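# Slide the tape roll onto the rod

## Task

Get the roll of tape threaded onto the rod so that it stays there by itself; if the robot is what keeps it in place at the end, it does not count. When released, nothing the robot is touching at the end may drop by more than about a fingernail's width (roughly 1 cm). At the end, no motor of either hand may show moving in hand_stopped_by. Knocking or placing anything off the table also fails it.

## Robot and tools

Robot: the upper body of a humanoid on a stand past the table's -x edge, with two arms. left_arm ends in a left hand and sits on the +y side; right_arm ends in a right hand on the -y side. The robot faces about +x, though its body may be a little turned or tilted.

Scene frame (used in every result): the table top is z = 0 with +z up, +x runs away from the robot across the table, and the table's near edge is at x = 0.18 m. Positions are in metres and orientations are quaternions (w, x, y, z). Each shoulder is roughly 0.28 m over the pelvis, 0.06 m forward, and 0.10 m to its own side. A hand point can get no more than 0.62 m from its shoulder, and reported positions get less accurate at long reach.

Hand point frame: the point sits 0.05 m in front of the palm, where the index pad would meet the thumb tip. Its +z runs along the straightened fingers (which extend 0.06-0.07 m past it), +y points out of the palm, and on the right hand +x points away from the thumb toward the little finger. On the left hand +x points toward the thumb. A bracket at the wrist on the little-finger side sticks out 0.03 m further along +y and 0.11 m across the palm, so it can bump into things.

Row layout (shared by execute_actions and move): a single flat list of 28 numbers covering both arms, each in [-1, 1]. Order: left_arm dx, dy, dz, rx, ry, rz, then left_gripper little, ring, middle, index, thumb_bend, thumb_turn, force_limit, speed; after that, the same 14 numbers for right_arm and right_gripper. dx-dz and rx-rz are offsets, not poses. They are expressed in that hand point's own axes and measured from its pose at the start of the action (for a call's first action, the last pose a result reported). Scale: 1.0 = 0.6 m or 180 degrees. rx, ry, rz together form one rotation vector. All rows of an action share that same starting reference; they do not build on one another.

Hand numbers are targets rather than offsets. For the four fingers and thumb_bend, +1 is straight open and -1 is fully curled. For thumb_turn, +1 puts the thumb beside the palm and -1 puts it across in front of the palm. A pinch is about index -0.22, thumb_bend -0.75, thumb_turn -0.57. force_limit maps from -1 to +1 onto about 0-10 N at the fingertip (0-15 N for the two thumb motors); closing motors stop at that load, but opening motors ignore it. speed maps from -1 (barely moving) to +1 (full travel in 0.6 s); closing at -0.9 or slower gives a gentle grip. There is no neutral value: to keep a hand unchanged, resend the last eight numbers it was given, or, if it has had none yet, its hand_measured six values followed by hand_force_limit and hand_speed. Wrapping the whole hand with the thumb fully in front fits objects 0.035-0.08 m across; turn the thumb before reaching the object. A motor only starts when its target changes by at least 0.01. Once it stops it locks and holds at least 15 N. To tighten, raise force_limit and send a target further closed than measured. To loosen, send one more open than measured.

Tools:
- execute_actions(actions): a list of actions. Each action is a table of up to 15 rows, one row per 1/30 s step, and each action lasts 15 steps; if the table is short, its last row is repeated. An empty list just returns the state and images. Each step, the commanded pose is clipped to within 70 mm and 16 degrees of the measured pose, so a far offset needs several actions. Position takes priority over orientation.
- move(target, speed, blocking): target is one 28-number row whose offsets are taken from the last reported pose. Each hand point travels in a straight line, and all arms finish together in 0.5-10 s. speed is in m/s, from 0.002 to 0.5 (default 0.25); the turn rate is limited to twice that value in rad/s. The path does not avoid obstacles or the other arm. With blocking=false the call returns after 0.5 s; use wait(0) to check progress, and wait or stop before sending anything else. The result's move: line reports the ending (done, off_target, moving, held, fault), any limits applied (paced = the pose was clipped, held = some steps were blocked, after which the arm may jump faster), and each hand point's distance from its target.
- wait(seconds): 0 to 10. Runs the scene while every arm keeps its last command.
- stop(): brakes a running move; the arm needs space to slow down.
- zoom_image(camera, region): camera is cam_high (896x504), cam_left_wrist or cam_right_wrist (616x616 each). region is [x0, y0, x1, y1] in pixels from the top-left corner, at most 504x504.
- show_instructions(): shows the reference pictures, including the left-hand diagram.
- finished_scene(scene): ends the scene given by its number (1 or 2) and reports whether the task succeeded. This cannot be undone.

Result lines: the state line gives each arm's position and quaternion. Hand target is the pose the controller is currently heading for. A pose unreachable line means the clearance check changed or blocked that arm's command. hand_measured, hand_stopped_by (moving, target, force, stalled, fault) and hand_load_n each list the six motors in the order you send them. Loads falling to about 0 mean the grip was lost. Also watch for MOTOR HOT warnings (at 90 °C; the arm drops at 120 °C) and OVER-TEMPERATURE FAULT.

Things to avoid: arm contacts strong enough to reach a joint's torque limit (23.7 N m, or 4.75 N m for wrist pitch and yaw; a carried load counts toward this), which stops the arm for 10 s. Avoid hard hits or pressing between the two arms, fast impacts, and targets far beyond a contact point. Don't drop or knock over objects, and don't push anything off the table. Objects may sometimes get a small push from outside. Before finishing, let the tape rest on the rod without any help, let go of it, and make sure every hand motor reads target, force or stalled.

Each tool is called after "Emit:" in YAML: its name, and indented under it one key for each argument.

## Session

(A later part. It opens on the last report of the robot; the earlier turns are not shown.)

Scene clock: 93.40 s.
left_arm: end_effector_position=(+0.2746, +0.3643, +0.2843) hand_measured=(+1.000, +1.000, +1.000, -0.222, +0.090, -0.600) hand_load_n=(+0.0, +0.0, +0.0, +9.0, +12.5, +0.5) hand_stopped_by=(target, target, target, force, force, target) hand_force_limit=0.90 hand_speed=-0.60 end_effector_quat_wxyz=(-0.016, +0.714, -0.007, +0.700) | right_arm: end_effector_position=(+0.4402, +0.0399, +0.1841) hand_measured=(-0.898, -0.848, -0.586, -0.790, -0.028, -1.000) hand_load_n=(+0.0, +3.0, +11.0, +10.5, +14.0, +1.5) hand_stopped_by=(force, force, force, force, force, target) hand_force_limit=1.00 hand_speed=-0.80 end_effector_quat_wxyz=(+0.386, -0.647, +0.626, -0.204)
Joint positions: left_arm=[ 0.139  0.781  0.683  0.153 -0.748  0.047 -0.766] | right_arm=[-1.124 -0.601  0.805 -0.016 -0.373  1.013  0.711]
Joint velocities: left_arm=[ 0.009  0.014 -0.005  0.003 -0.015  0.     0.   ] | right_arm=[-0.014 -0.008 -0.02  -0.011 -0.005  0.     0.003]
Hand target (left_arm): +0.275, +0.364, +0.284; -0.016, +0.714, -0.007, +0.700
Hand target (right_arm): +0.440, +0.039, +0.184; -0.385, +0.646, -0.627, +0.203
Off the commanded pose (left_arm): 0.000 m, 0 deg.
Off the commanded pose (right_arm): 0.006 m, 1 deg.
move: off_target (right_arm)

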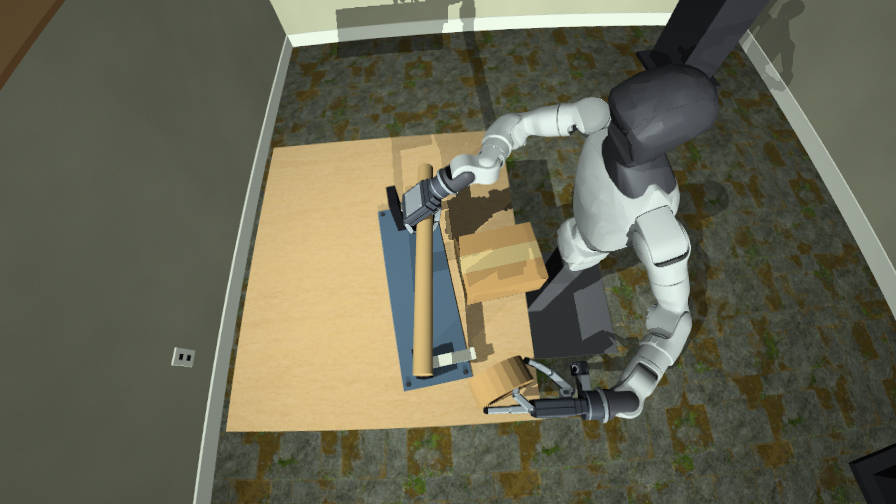

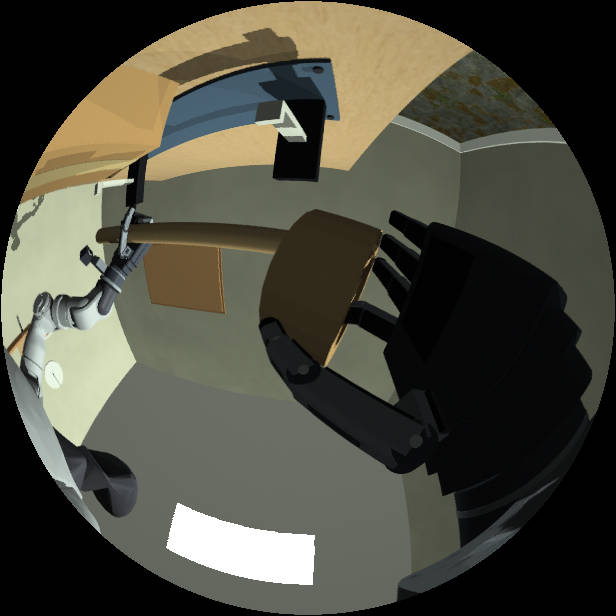

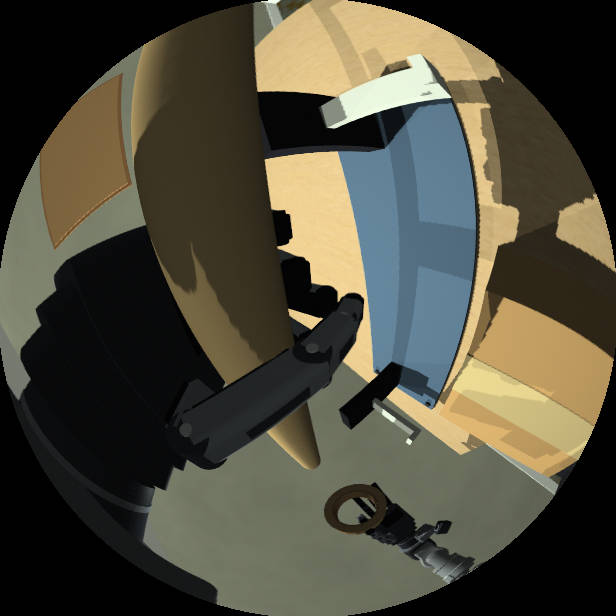

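Emit:
move:
  target: [-0.065,-0.03,0.18,0,0,0,1,1,1,-0.5,-0.9,-0.6,0.9,-0.6,0,0,0,0,0,0.01,-1,-1,-1,-1,-0.4,-1,1,-0.8]
  speed: 0.1

Emit:
zoom_image:
  camera: "cam_high"
  region: [350,300,570,460]

Scene clock: 101.53 s.
left_arm: end_effector_position=(+0.3813, +0.3856, +0.2415) hand_measured=(+1.000, +1.000, +1.000, -0.222, +0.090, -0.600) hand_load_n=(+0.0, +0.0, +0.0, +9.0, +12.5, +0.5) hand_stopped_by=(target, target, target, force, force, target) hand_force_limit=0.90 hand_speed=-0.60 end_effector_quat_wxyz=(-0.018, +0.714, +0.016, +0.700) | right_arm: end_effector_position=(+0.4408, +0.0391, +0.1843) hand_measured=(-0.898, -0.848, -0.586, -0.790, -0.028, -1.000) hand_load_n=(+0.0, +3.0, +11.0, +10.5, +14.0, +1.5) hand_stopped_by=(force, force, force, force, force, target) hand_force_limit=1.00 hand_speed=-0.80 end_effector_quat_wxyz=(+0.388, -0.638, +0.635, -0.199)
Joint positions: left_arm=[-0.712  0.803  0.389  1.314 -0.437 -0.421 -0.902] | right_arm=[-1.11  -0.596  0.783 -0.019 -0.373  1.023  0.708]
Joint velocities: left_arm=[-0.206  0.04  -0.003  0.416  0.044 -0.231 -0.121] | right_arm=[-0.003 -0.009  0.011  0.    -0.011  0.     0.   ]
Hand target (left_arm): +0.381, +0.385, +0.242; -0.018, +0.714, +0.013, +0.700
Hand target (right_arm): +0.440, +0.040, +0.184; -0.389, +0.637, -0.636, +0.198
Off the commanded pose (left_arm): 0.002 m, 3 deg.
Off the commanded pose (right_arm): 0.001 m, 0 deg.
move: off_target (left_arm)

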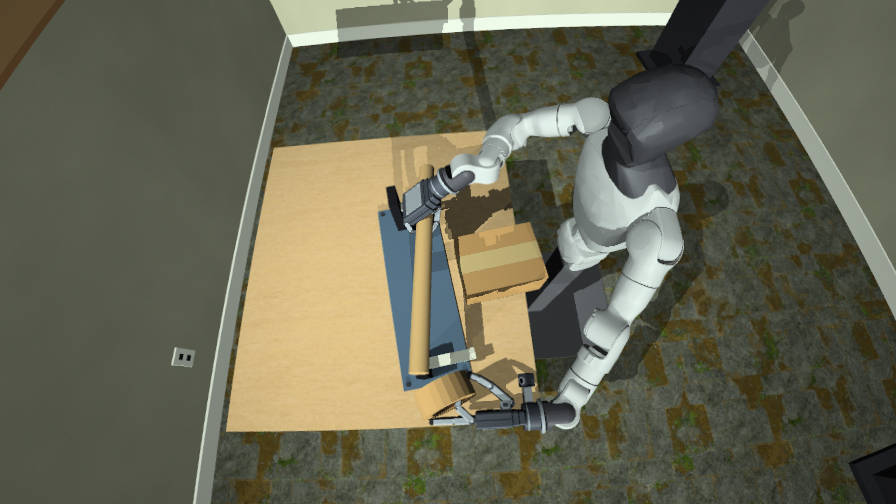

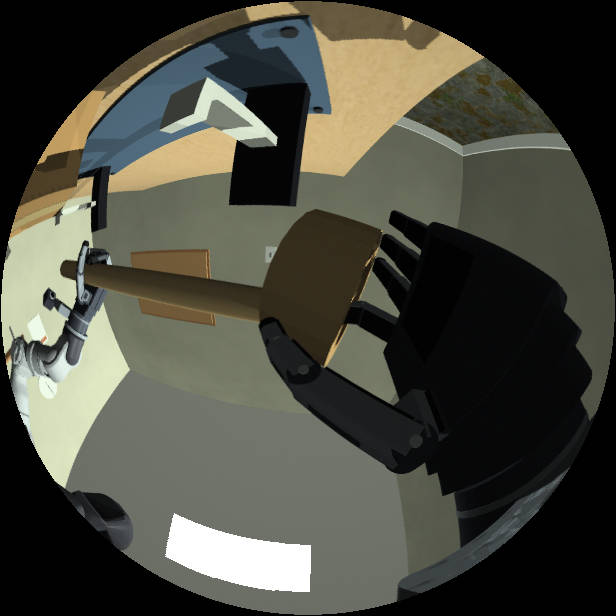

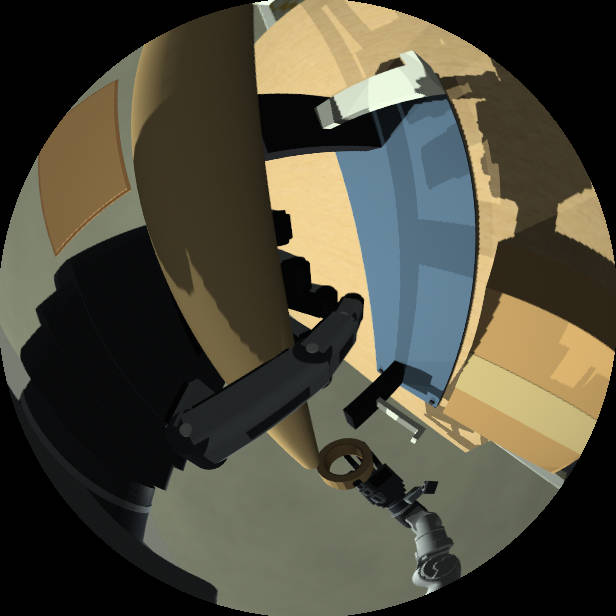

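Region (350, 300, 570, 460) of cam_high's 896x504 image, scaled by 2.291, with more detail than that image has; it fills the top 367 rows of this view, and the rest is white.

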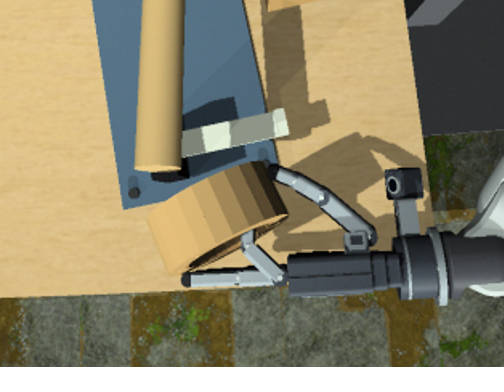

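Emit:
move:
  target: [0,-0.02,0,0,0,0,1,1,1,-0.5,-0.9,-0.6,0.9,-0.6,0.04,0,0,-0.017,-0.05,-0.04,-1,-1,-1,-1,-0.4,-1,1,-0.8]
  speed: 0.06

Emit:
zoom_image:
  camera: "cam_right_wrist"
  region: [270,400,430,520]

Scene clock: 108.37 s.
left_arm: end_effector_position=(+0.3808, +0.3960, +0.2417) hand_measured=(+1.000, +1.000, +1.000, -0.222, +0.090, -0.600) hand_load_n=(+0.0, +0.0, +0.0, +9.0, +12.5, +0.5) hand_stopped_by=(target, target, target, force, force, target) hand_force_limit=0.90 hand_speed=-0.60 end_effector_quat_wxyz=(-0.027, +0.720, +0.027, +0.693) | right_arm: end_effector_position=(+0.4438, +0.0153, +0.1821) hand_measured=(-0.898, -0.848, -0.586, -0.790, -0.028, -1.000) hand_load_n=(+0.0, +3.0, +11.0, +10.5, +14.0, +1.0) hand_stopped_by=(force, force, force, force, force, target) hand_force_limit=1.00 hand_speed=-0.80 end_effector_quat_wxyz=(-0.409, +0.699, -0.564, +0.162)
Joint positions: left_arm=[-0.757  0.833  0.389  1.402 -0.418 -0.437 -0.905] | right_arm=[-1.044 -0.753  0.697  0.113 -0.271  0.532  0.708]
Joint velocities: left_arm=[ 0.005  0.    -0.005 -0.003  0.     0.001  0.   ] | right_arm=[-0.008  0.003 -0.012  0.    -0.005 -0.018  0.003]
Hand target (left_arm): +0.381, +0.397, +0.242; -0.028, +0.721, +0.028, +0.692
Hand target (right_arm): +0.443, +0.015, +0.182; -0.408, +0.699, -0.565, +0.159
Off the commanded pose (left_arm): 0.002 m, 2 deg.
Off the commanded pose (right_arm): 0.004 m, 1 deg.
move: off_target (right_arm)

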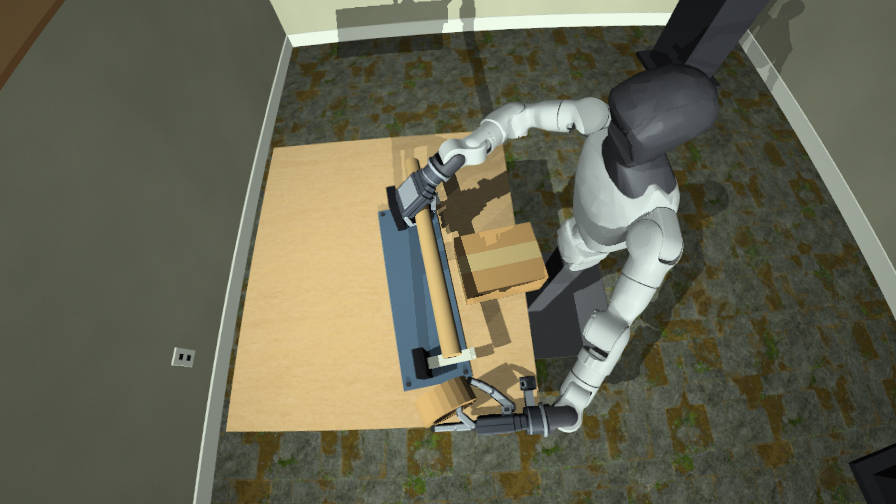

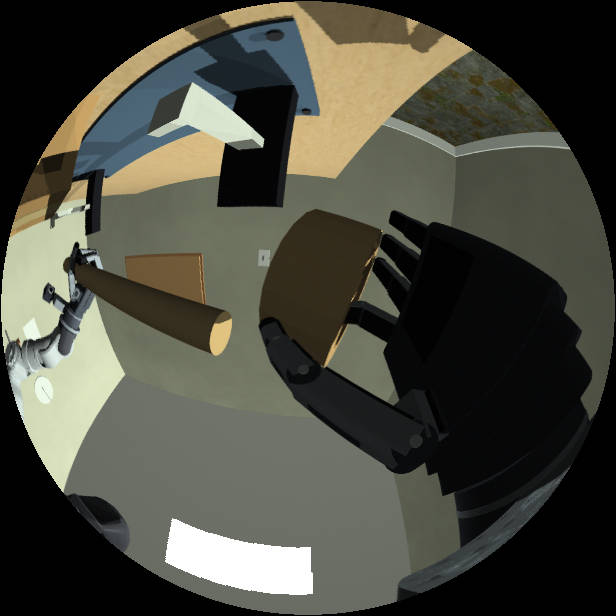

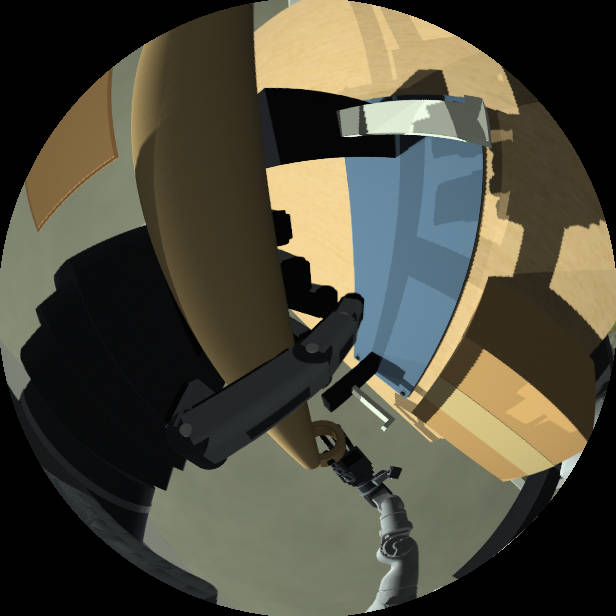

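Region (270, 400, 430, 520) of cam_right_wrist's 616x616 image, scaled by 3.150, with more detail than that image has; it fills the top 378 rows of this view, and the rest is white.

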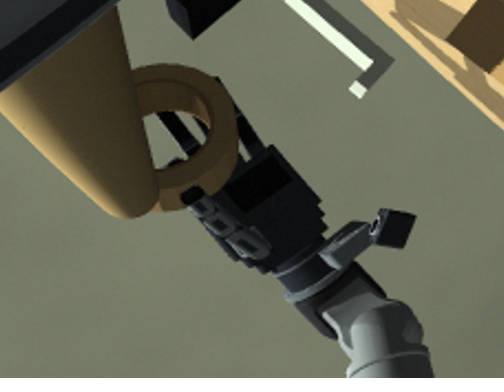

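Emit:
move:
  target: [0.07,0,-0.04,0,0,0,1,1,1,-0.5,-0.9,-0.6,0.9,-0.6,0,0,0,0,0,0,-1,-1,-1,-1,-0.4,-1,1,-0.8]
  speed: 0.06

Emit:
zoom_image:
  camera: "cam_right_wrist"
  region: [270,400,430,520]

Scene clock: 114.13 s.
left_arm: end_effector_position=(+0.3590, +0.3914, +0.2865) hand_measured=(+1.000, +1.000, +1.000, -0.222, +0.090, -0.600) hand_load_n=(+0.0, +0.0, +0.0, +9.0, +12.5, +0.5) hand_stopped_by=(target, target, target, force, force, target) hand_force_limit=0.90 hand_speed=-0.60 end_effector_quat_wxyz=(-0.028, +0.723, +0.016, +0.690) | right_arm: end_effector_position=(+0.4437, +0.0154, +0.1821) hand_measured=(-0.898, -0.848, -0.586, -0.790, -0.028, -1.000) hand_load_n=(+0.0, +3.0, +11.0, +10.5, +14.0, +1.0) hand_stopped_by=(force, force, force, force, force, target) hand_force_limit=1.00 hand_speed=-0.80 end_effector_quat_wxyz=(-0.409, +0.699, -0.563, +0.162)
Joint positions: left_arm=[-0.351  0.88   0.466  0.564 -0.591  0.065 -0.715] | right_arm=[-1.044 -0.753  0.697  0.113 -0.271  0.531  0.708]
Joint velocities: left_arm=[-0.002  0.     0.006  0.002  0.002  0.01   0.004] | right_arm=[ 0.     0.014 -0.002  0.005 -0.008  0.     0.   ]
Hand target (left_arm): +0.359, +0.392, +0.286; -0.027, +0.722, +0.019, +0.691
Hand target (right_arm): +0.444, +0.015, +0.182; -0.409, +0.699, -0.564, +0.162
Off the commanded pose (left_arm): 0.003 m, 1 deg.
Off the commanded pose (right_arm): 0.000 m, 0 deg.
move: done

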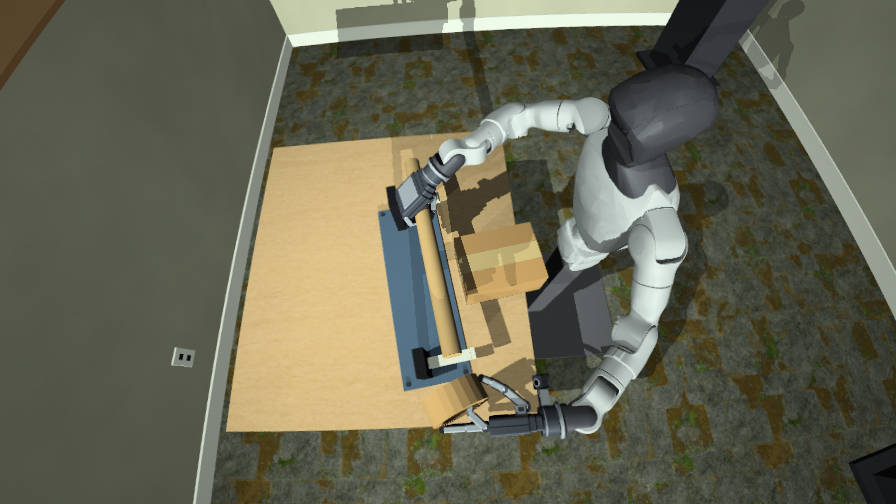

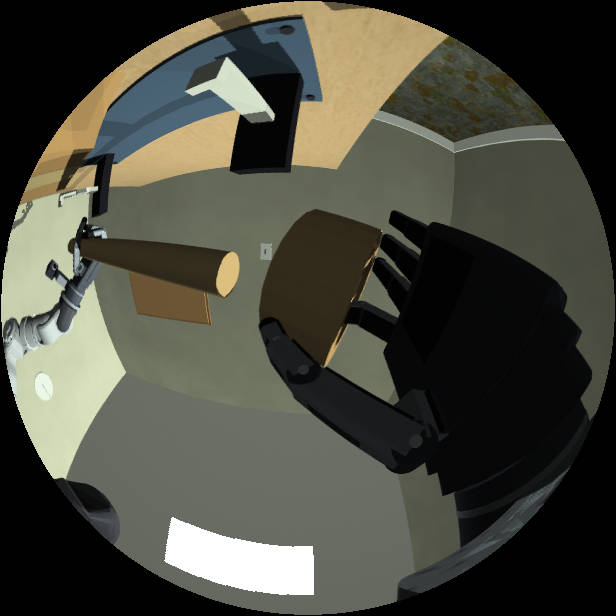

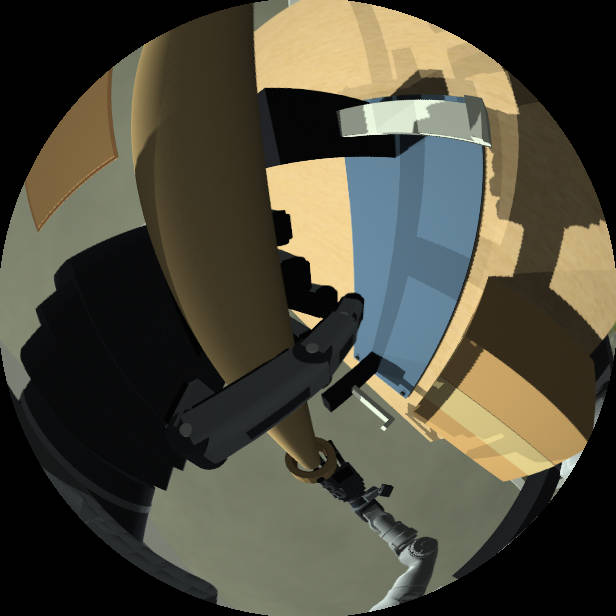

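Region (270, 400, 430, 520) of cam_right_wrist's 616x616 image, scaled by 3.150, with more detail than that image has; it fills the top 378 rows of this view, and the rest is white.

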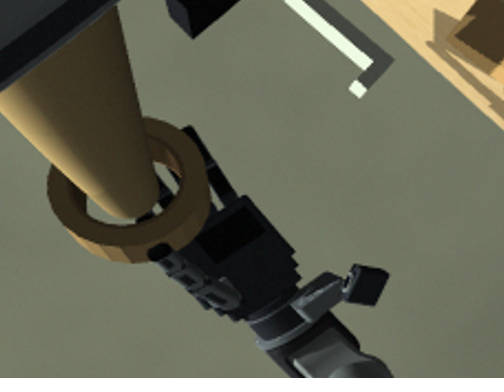

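Emit:
move:
  target: [0,0.08,0.015,0,0,0,1,1,1,-0.5,-0.9,-0.6,0.9,-0.6,0,0,0,0,0,0,-1,-1,-1,-1,-0.4,-1,1,-0.8]
  speed: 0.04

Emit:
zoom_image:
  camera: "cam_right_wrist"
  region: [250,400,410,520]

Scene clock: 120.93 s.
left_arm: end_effector_position=(+0.3687, +0.3458, +0.2842) hand_measured=(+1.000, +1.000, +1.000, -0.222, +0.090, -0.600) hand_load_n=(+0.0, +0.0, +0.0, +9.0, +12.5, +1.0) hand_stopped_by=(target, target, target, force, force, target) hand_force_limit=0.90 hand_speed=-0.60 end_effector_quat_wxyz=(-0.031, +0.724, +0.015, +0.689) | right_arm: end_effector_position=(+0.4440, +0.0148, +0.1821) hand_measured=(-0.898, -0.848, -0.586, -0.790, -0.028, -1.000) hand_load_n=(+0.0, +3.0, +11.0, +10.5, +14.0, +1.5) hand_stopped_by=(force, force, force, force, force, target) hand_force_limit=1.00 hand_speed=-0.80 end_effector_quat_wxyz=(-0.409, +0.699, -0.564, +0.162)
Joint positions: left_arm=[-0.235  0.768  0.442  0.188 -0.591  0.208 -0.495] | right_arm=[-1.044 -0.754  0.697  0.113 -0.271  0.532  0.708]
Joint velocities: left_arm=[ 0.017 -0.003  0.     0.002  0.003  0.003  0.005] | right_arm=[-0.008  0.003  0.003 -0.015 -0.009  0.     0.   ]
Hand target (left_arm): +0.369, +0.344, +0.282; -0.030, +0.726, +0.014, +0.687
Hand target (right_arm): +0.444, +0.015, +0.182; -0.409, +0.699, -0.563, +0.162
Off the commanded pose (left_arm): 0.003 m, 0 deg.
Off the commanded pose (right_arm): 0.001 m, 0 deg.
move: done

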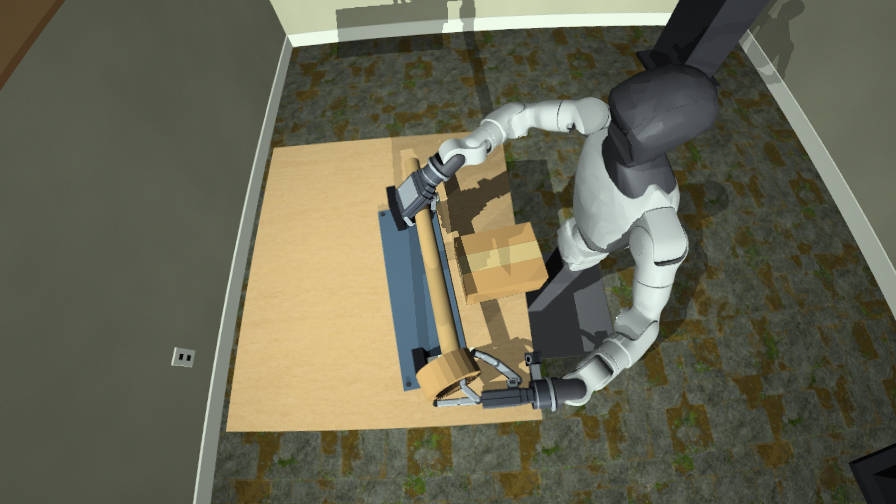

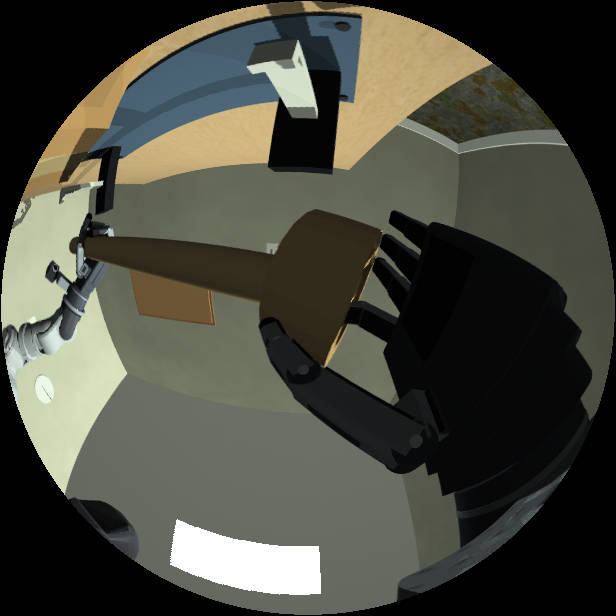

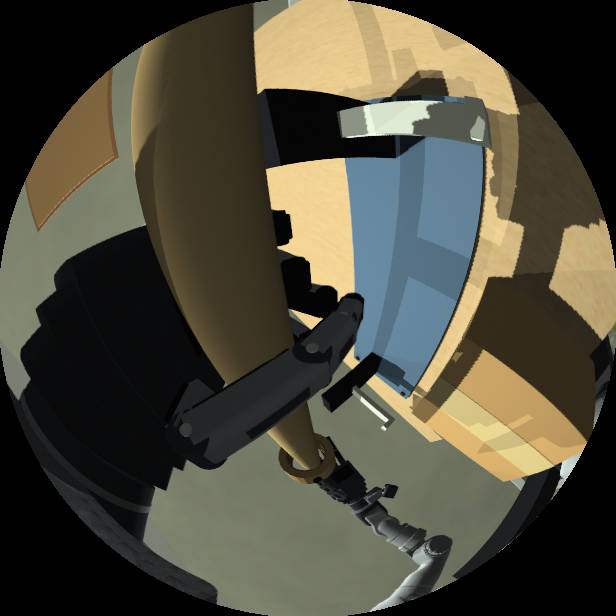

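Region (250, 400, 410, 520) of cam_right_wrist's 616x616 image, scaled by 3.150, with more detail than that image has; it fills the top 378 rows of this view, and the rest is white.

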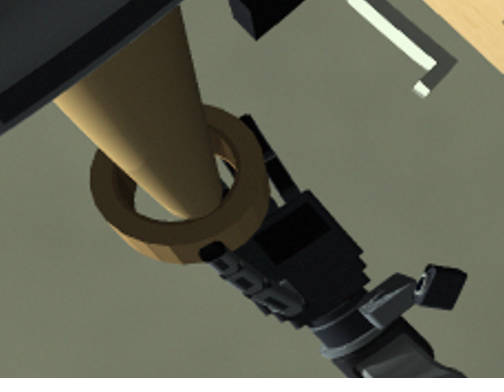

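Emit:
move:
  target: [0,0.055,0.011,0,0,0,1,1,1,-0.5,-0.9,-0.6,0.9,-0.6,0,0,0,0,0,0,-1,-1,-1,-1,-0.4,-1,1,-0.8]
  speed: 0.05

Scene clock: 141.50 s.
left_arm: end_effector_position=(+0.3757, +0.3233, +0.2822) hand_measured=(+1.000, +1.000, +1.000, -0.222, +0.090, -0.600) hand_load_n=(+0.0, +0.0, +0.0, +10.5, +12.0, +1.0) hand_stopped_by=(target, target, target, force, force, target) hand_force_limit=0.90 hand_speed=-0.60 end_effector_quat_wxyz=(-0.044, +0.725, +0.025, +0.687) | right_arm: end_effector_position=(+0.4465, +0.0077, +0.1807) hand_measured=(-0.898, -0.848, -0.586, -0.790, -0.028, -1.000) hand_load_n=(+0.5, +3.5, +11.0, +9.5, +14.5, +0.5) hand_stopped_by=(force, force, force, force, force, target) hand_force_limit=1.00 hand_speed=-0.80 end_effector_quat_wxyz=(-0.404, +0.696, -0.570, +0.168)
Joint positions: left_arm=[-0.198  0.712  0.393  0.017 -0.586  0.272 -0.338] | right_arm=[-1.041 -0.767  0.697  0.118 -0.271  0.537  0.708]
Joint velocities: left_arm=[-0.006  0.006 -0.009 -0.015 -0.003  0.     0.008] | right_arm=[-0.008  0.017 -0.006  0.008 -0.008  0.     0.   ]
Hand target (left_arm): +0.376, +0.313, +0.281; -0.032, +0.726, +0.014, +0.687
Hand target (right_arm): +0.444, +0.015, +0.182; -0.409, +0.699, -0.564, +0.162
Off the commanded pose (left_arm): 0.010 m, 2 deg.
Off the commanded pose (right_arm): 0.008 m, 1 deg.
move: off_target (left_arm, right_arm)

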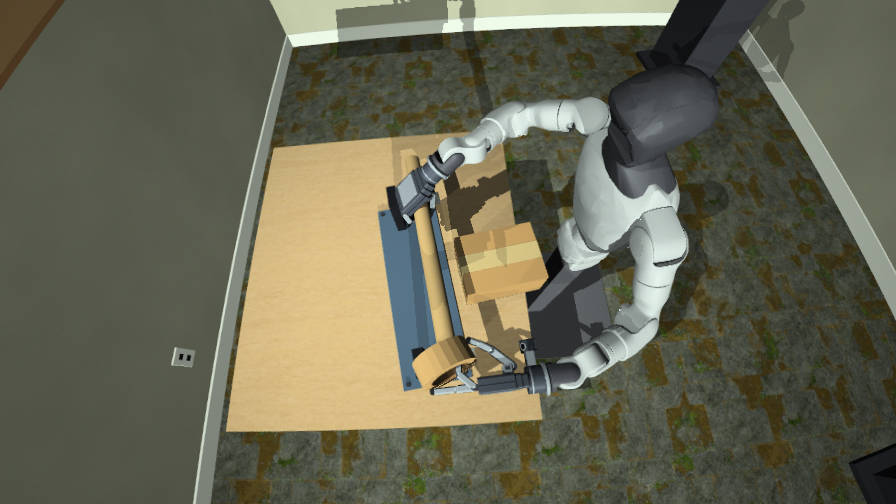

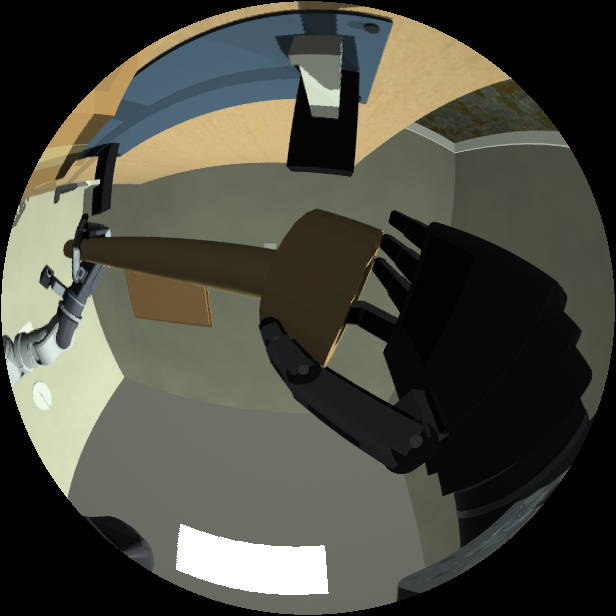

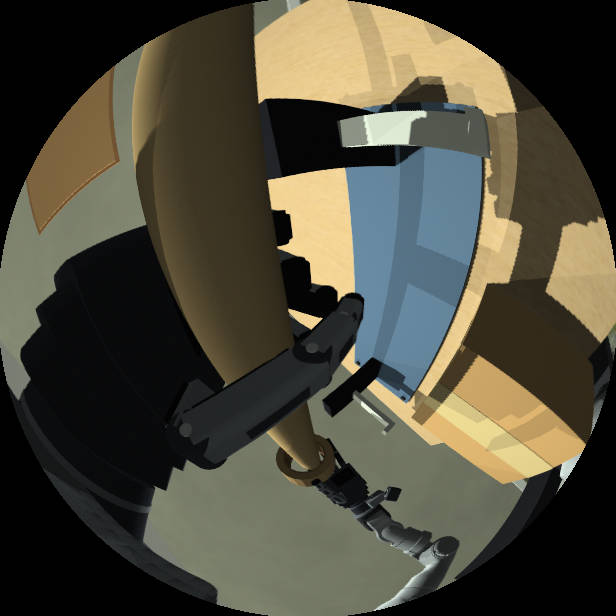

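Emit:
move:
  target: [0,0.012,0,0,0,0,1,1,1,0.1,0.3,-0.6,0.9,-0.6,0,0,0,0,0,0,-1,-1,-1,-1,-0.4,-1,1,-0.8]
  speed: 0.03

Emit:
zoom_image:
  camera: "cam_high"
  region: [380,300,540,420]

Scene clock: 148.13 s.
left_arm: end_effector_position=(+0.3761, +0.3167, +0.2828) hand_measured=(+1.000, +1.000, +1.000, +0.100, +0.300, -0.600) hand_load_n=(+0.0, +0.0, +0.0, +0.0, +0.0, +0.0) hand_stopped_by=(target, target, target, target, target, target) hand_force_limit=0.90 hand_speed=-0.60 end_effector_quat_wxyz=(-0.044, +0.724, +0.025, +0.688) | right_arm: end_effector_position=(+0.4471, +0.0064, +0.1805) hand_measured=(-0.898, -0.848, -0.586, -0.790, -0.028, -1.000) hand_load_n=(+0.0, +3.0, +11.0, +11.0, +14.0, +1.5) hand_stopped_by=(force, force, force, force, force, target) hand_force_limit=1.00 hand_speed=-0.80 end_effector_quat_wxyz=(-0.403, +0.695, -0.571, +0.169)
Joint positions: left_arm=[-0.189  0.701  0.383 -0.023 -0.586  0.284 -0.311] | right_arm=[-1.041 -0.768  0.697  0.119 -0.271  0.539  0.707]
Joint velocities: left_arm=[-0.011  0.    -0.009  0.003  0.005  0.     0.012] | right_arm=[-0.003 -0.006 -0.006 -0.011 -0.014  0.     0.   ]
Hand target (left_arm): +0.376, +0.316, +0.282; -0.044, +0.725, +0.025, +0.686
Hand target (right_arm): +0.446, +0.008, +0.181; -0.404, +0.696, -0.570, +0.168
Off the commanded pose (left_arm): 0.001 m, 0 deg.
Off the commanded pose (right_arm): 0.002 m, 0 deg.
move: done

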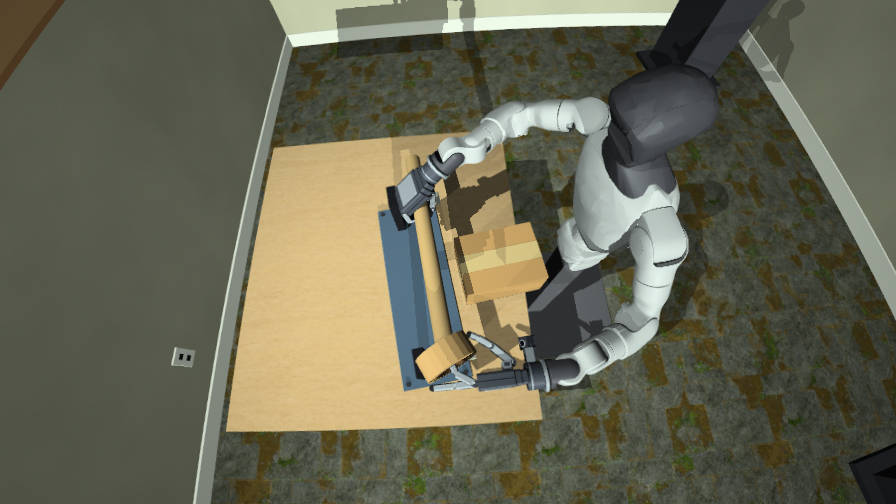

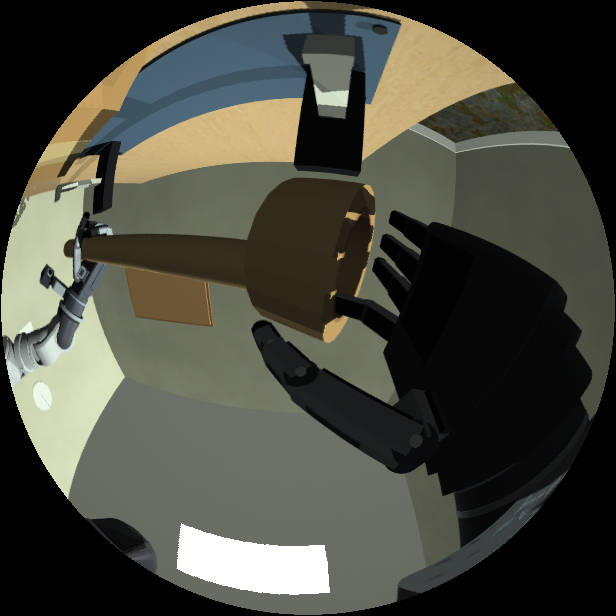

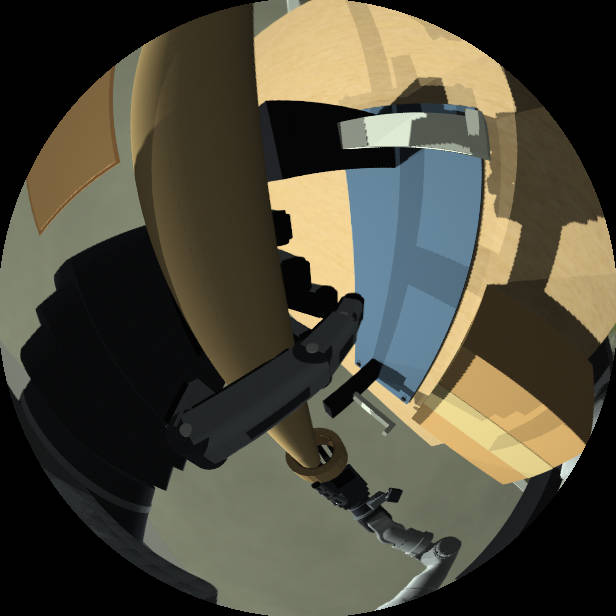

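Region (380, 300, 540, 420) of cam_high's 896x504 image, scaled by 3.150, with more detail than that image has; it fills the top 378 rows of this view, and the rest is white.

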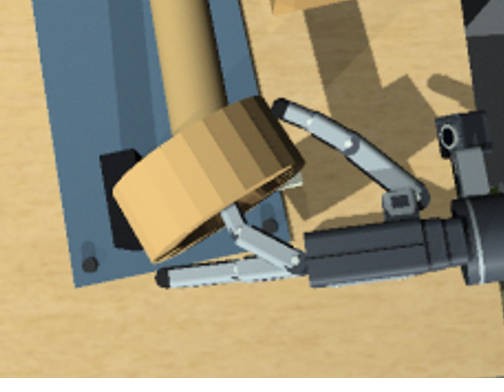

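Emit:
move:
  target: [0,0,0,0,0,0,1,1,1,1,1,0.5,0.9,0.3,0,0,0,0,0,0,-1,-1,-1,-1,-0.4,-1,1,-0.8]

Emit:
move:
  target: [0,-0.12,-0.12,0,0,0,1,1,1,1,1,0.5,0.9,0.3,-0.02,-0.06,-0.05,0.05,-0.11,0.1,-1,-1,-1,-1,-0.4,-1,1,-0.8]
  speed: 0.12

Scene clock: 154.97 s.
left_arm: end_effector_position=(+0.3753, +0.3177, +0.2797) hand_measured=(+1.000, +1.000, +1.000, +1.000, +1.000, +0.500) hand_load_n=(+0.0, +0.0, +0.0, -2.5, +0.0, +0.0) hand_stopped_by=(target, target, target, target, target, target) hand_force_limit=0.90 hand_speed=0.30 end_effector_quat_wxyz=(-0.044, +0.727, +0.026, +0.684) | right_arm: end_effector_position=(+0.4538, -0.0019, +0.1825) hand_measured=(-0.898, -0.848, -0.586, -0.790, -0.028, -1.000) hand_load_n=(+0.0, +2.5, +11.0, +12.5, +14.0, +3.0) hand_stopped_by=(force, force, force, force, force, target) hand_force_limit=1.00 hand_speed=-0.80 end_effector_quat_wxyz=(-0.401, +0.684, -0.582, +0.180)
Joint positions: left_arm=[-0.183  0.701  0.384 -0.021 -0.586  0.287 -0.311] | right_arm=[-1.042 -0.778  0.691  0.127 -0.271  0.558  0.699]
Joint velocities: left_arm=[-0.002  0.002  0.     0.003 -0.002  0.     0.   ] | right_arm=[ 0.011 -0.006  0.     0.002 -0.003  0.     0.   ]
Hand target (left_arm): +0.376, +0.317, +0.283; -0.044, +0.724, +0.025, +0.688
Hand target (right_arm): +0.447, +0.006, +0.181; -0.403, +0.695, -0.571, +0.169
Off the commanded pose (left_arm): 0.003 m, 1 deg.
Off the commanded pose (right_arm): 0.011 m, 2 deg.
move: off_target (right_arm)

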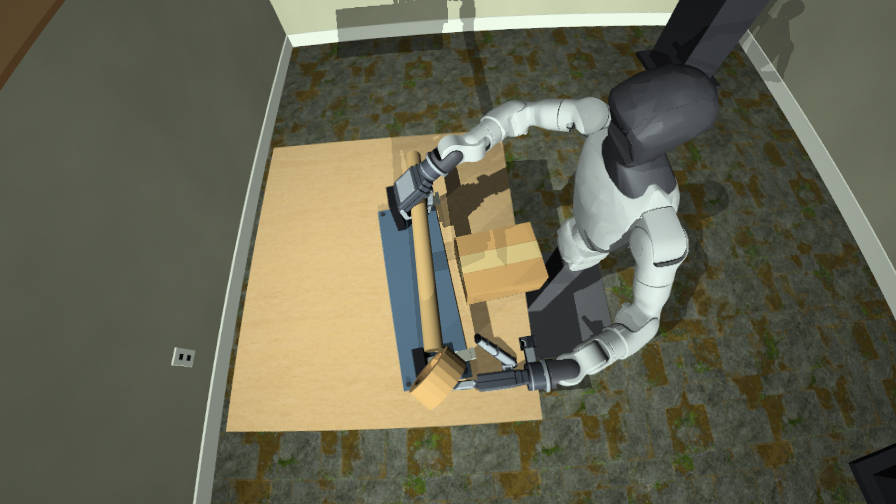

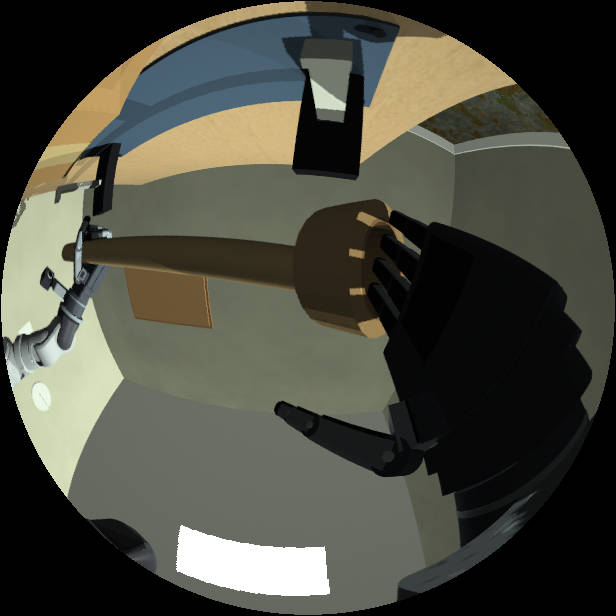

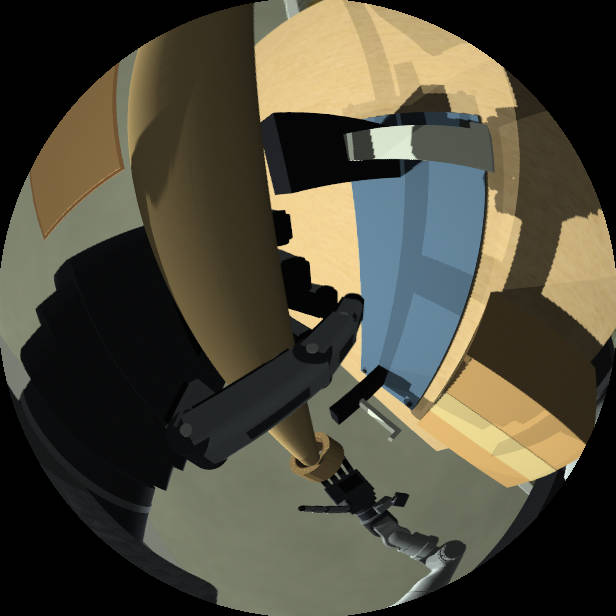

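Scene clock: 157.33 s.
left_arm: end_effector_position=(+0.3001, +0.3829, +0.2889) hand_measured=(+1.000, +1.000, +1.000, +1.000, +1.000, +0.500) hand_load_n=(+0.0, +0.0, +0.0, -0.5, +0.0, +0.0) hand_stopped_by=(target, target, target, target, target, target) hand_force_limit=0.90 hand_speed=0.30 end_effector_quat_wxyz=(-0.044, +0.725, +0.024, +0.687) | right_arm: end_effector_position=(+0.4536, -0.0036, +0.2366) hand_measured=(-0.898, -0.848, -0.586, -0.790, -0.028, -1.000) hand_load_n=(+0.0, +2.5, +11.0, +11.5, +14.0, +1.5) hand_stopped_by=(force, force, force, force, force, target) hand_force_limit=1.00 hand_speed=-0.80 end_effector_quat_wxyz=(+0.578, -0.571, +0.581, -0.051)
Joint positions: left_arm=[ 0.021  0.797  0.694  0.154 -0.666  0.185 -0.673] | right_arm=[-0.78  -0.812  0.318  0.219  0.02   0.11   0.555]
Joint velocities: left_arm=[ 0.    -0.005  0.008  0.006  0.009  0.    -0.005] | right_arm=[ 0.003  0.017 -0.003  0.     0.    -0.006  0.   ]
Hand target (left_arm): +0.300, +0.383, +0.290; -0.044, +0.724, +0.024, +0.688
Hand target (right_arm): +0.454, -0.003, +0.237; +0.580, -0.569, +0.582, -0.048
Off the commanded pose (left_arm): 0.005 m, 0 deg.
Off the commanded pose (right_arm): 0.006 m, 2 deg.
move: off_target (left_arm, right_arm)

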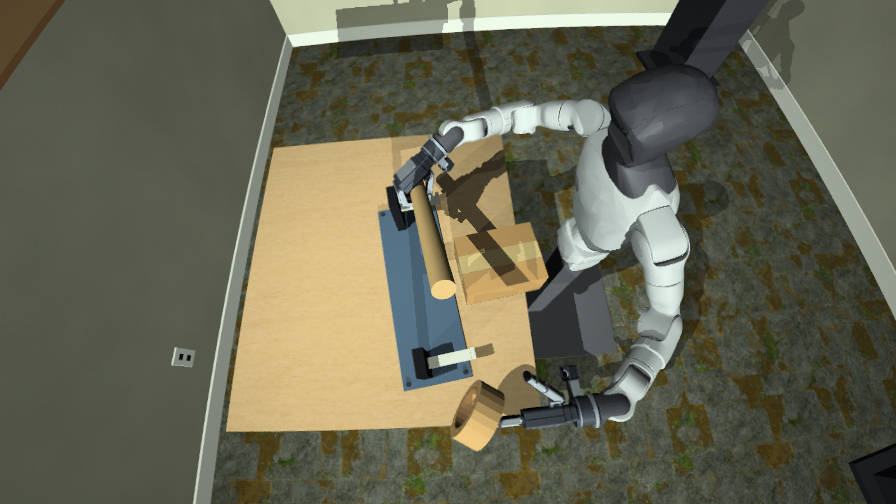

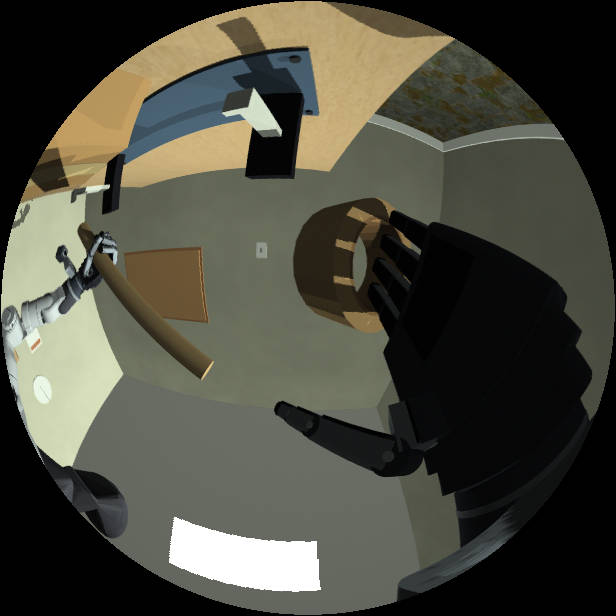

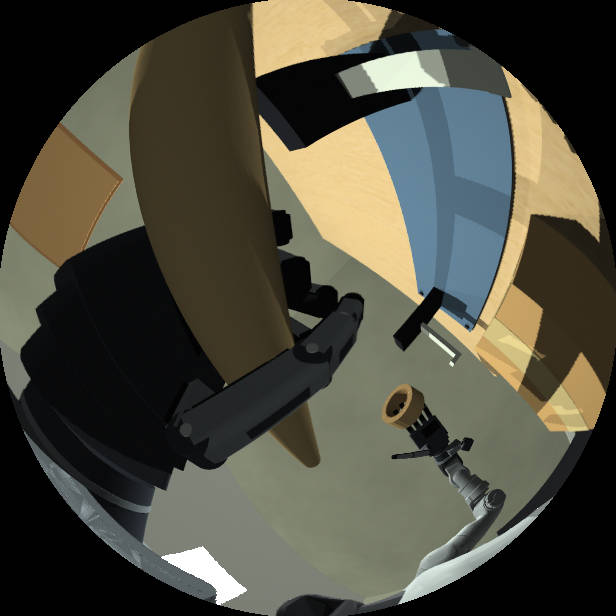

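Emit:
move:
  target: [0,0,0,0,0,0,1,1,1,1,1,-0.6,0.9,-0.3,0,0,0,0,0,0,-1,-1,-1,-1,-0.4,-1,1,-0.8]

Emit:
zoom_image:
  camera: "cam_high"
  region: [430,350,610,470]

Scene clock: 161.33 s.
left_arm: end_effector_position=(+0.3001, +0.3829, +0.2890) hand_measured=(+1.000, +1.000, +1.000, +1.000, +1.000, -0.600) hand_load_n=(+0.0, +0.0, +0.0, -0.5, +0.0, +0.0) hand_stopped_by=(target, target, target, target, target, target) hand_force_limit=0.90 hand_speed=-0.30 end_effector_quat_wxyz=(-0.044, +0.725, +0.024, +0.687) | right_arm: end_effector_position=(+0.4536, -0.0035, +0.2367) hand_measured=(-0.898, -0.848, -0.586, -0.790, -0.028, -1.000) hand_load_n=(+0.0, +2.5, +11.0, +11.5, +14.0, +1.5) hand_stopped_by=(force, force, force, force, force, target) hand_force_limit=1.00 hand_speed=-0.80 end_effector_quat_wxyz=(+0.578, -0.571, +0.581, -0.050)
Joint positions: left_arm=[ 0.021  0.797  0.694  0.154 -0.666  0.185 -0.673] | right_arm=[-0.78  -0.812  0.317  0.219  0.02   0.11   0.555]
Joint velocities: left_arm=[ 0.009  0.015 -0.008  0.005 -0.002  0.     0.   ] | right_arm=[-0.003  0.     0.     0.008  0.003  0.     0.   ]
Hand target (left_arm): +0.300, +0.383, +0.289; -0.044, +0.725, +0.024, +0.687
Hand target (right_arm): +0.454, -0.004, +0.237; +0.578, -0.571, +0.581, -0.051
Off the commanded pose (left_arm): 0.000 m, 0 deg.
Off the commanded pose (right_arm): 0.000 m, 0 deg.
move: done

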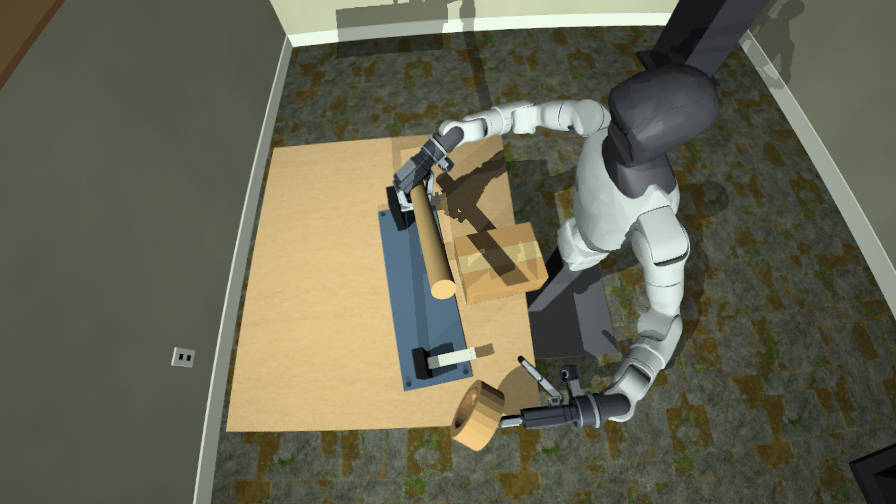

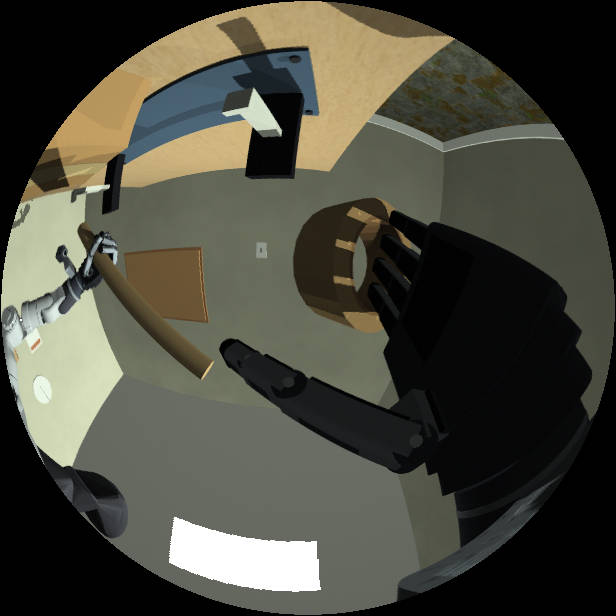

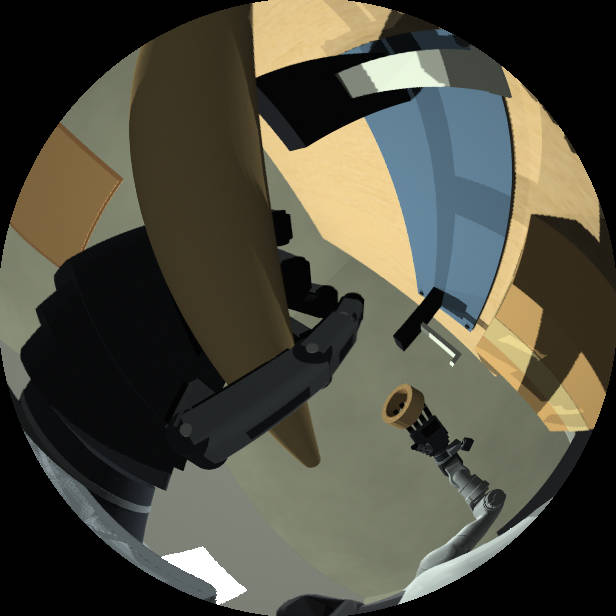

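Region (430, 350, 610, 470) of cam_high's 896x504 image, scaled by 2.800, with more detail than that image has.

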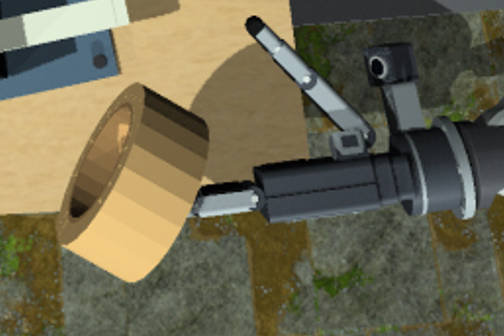

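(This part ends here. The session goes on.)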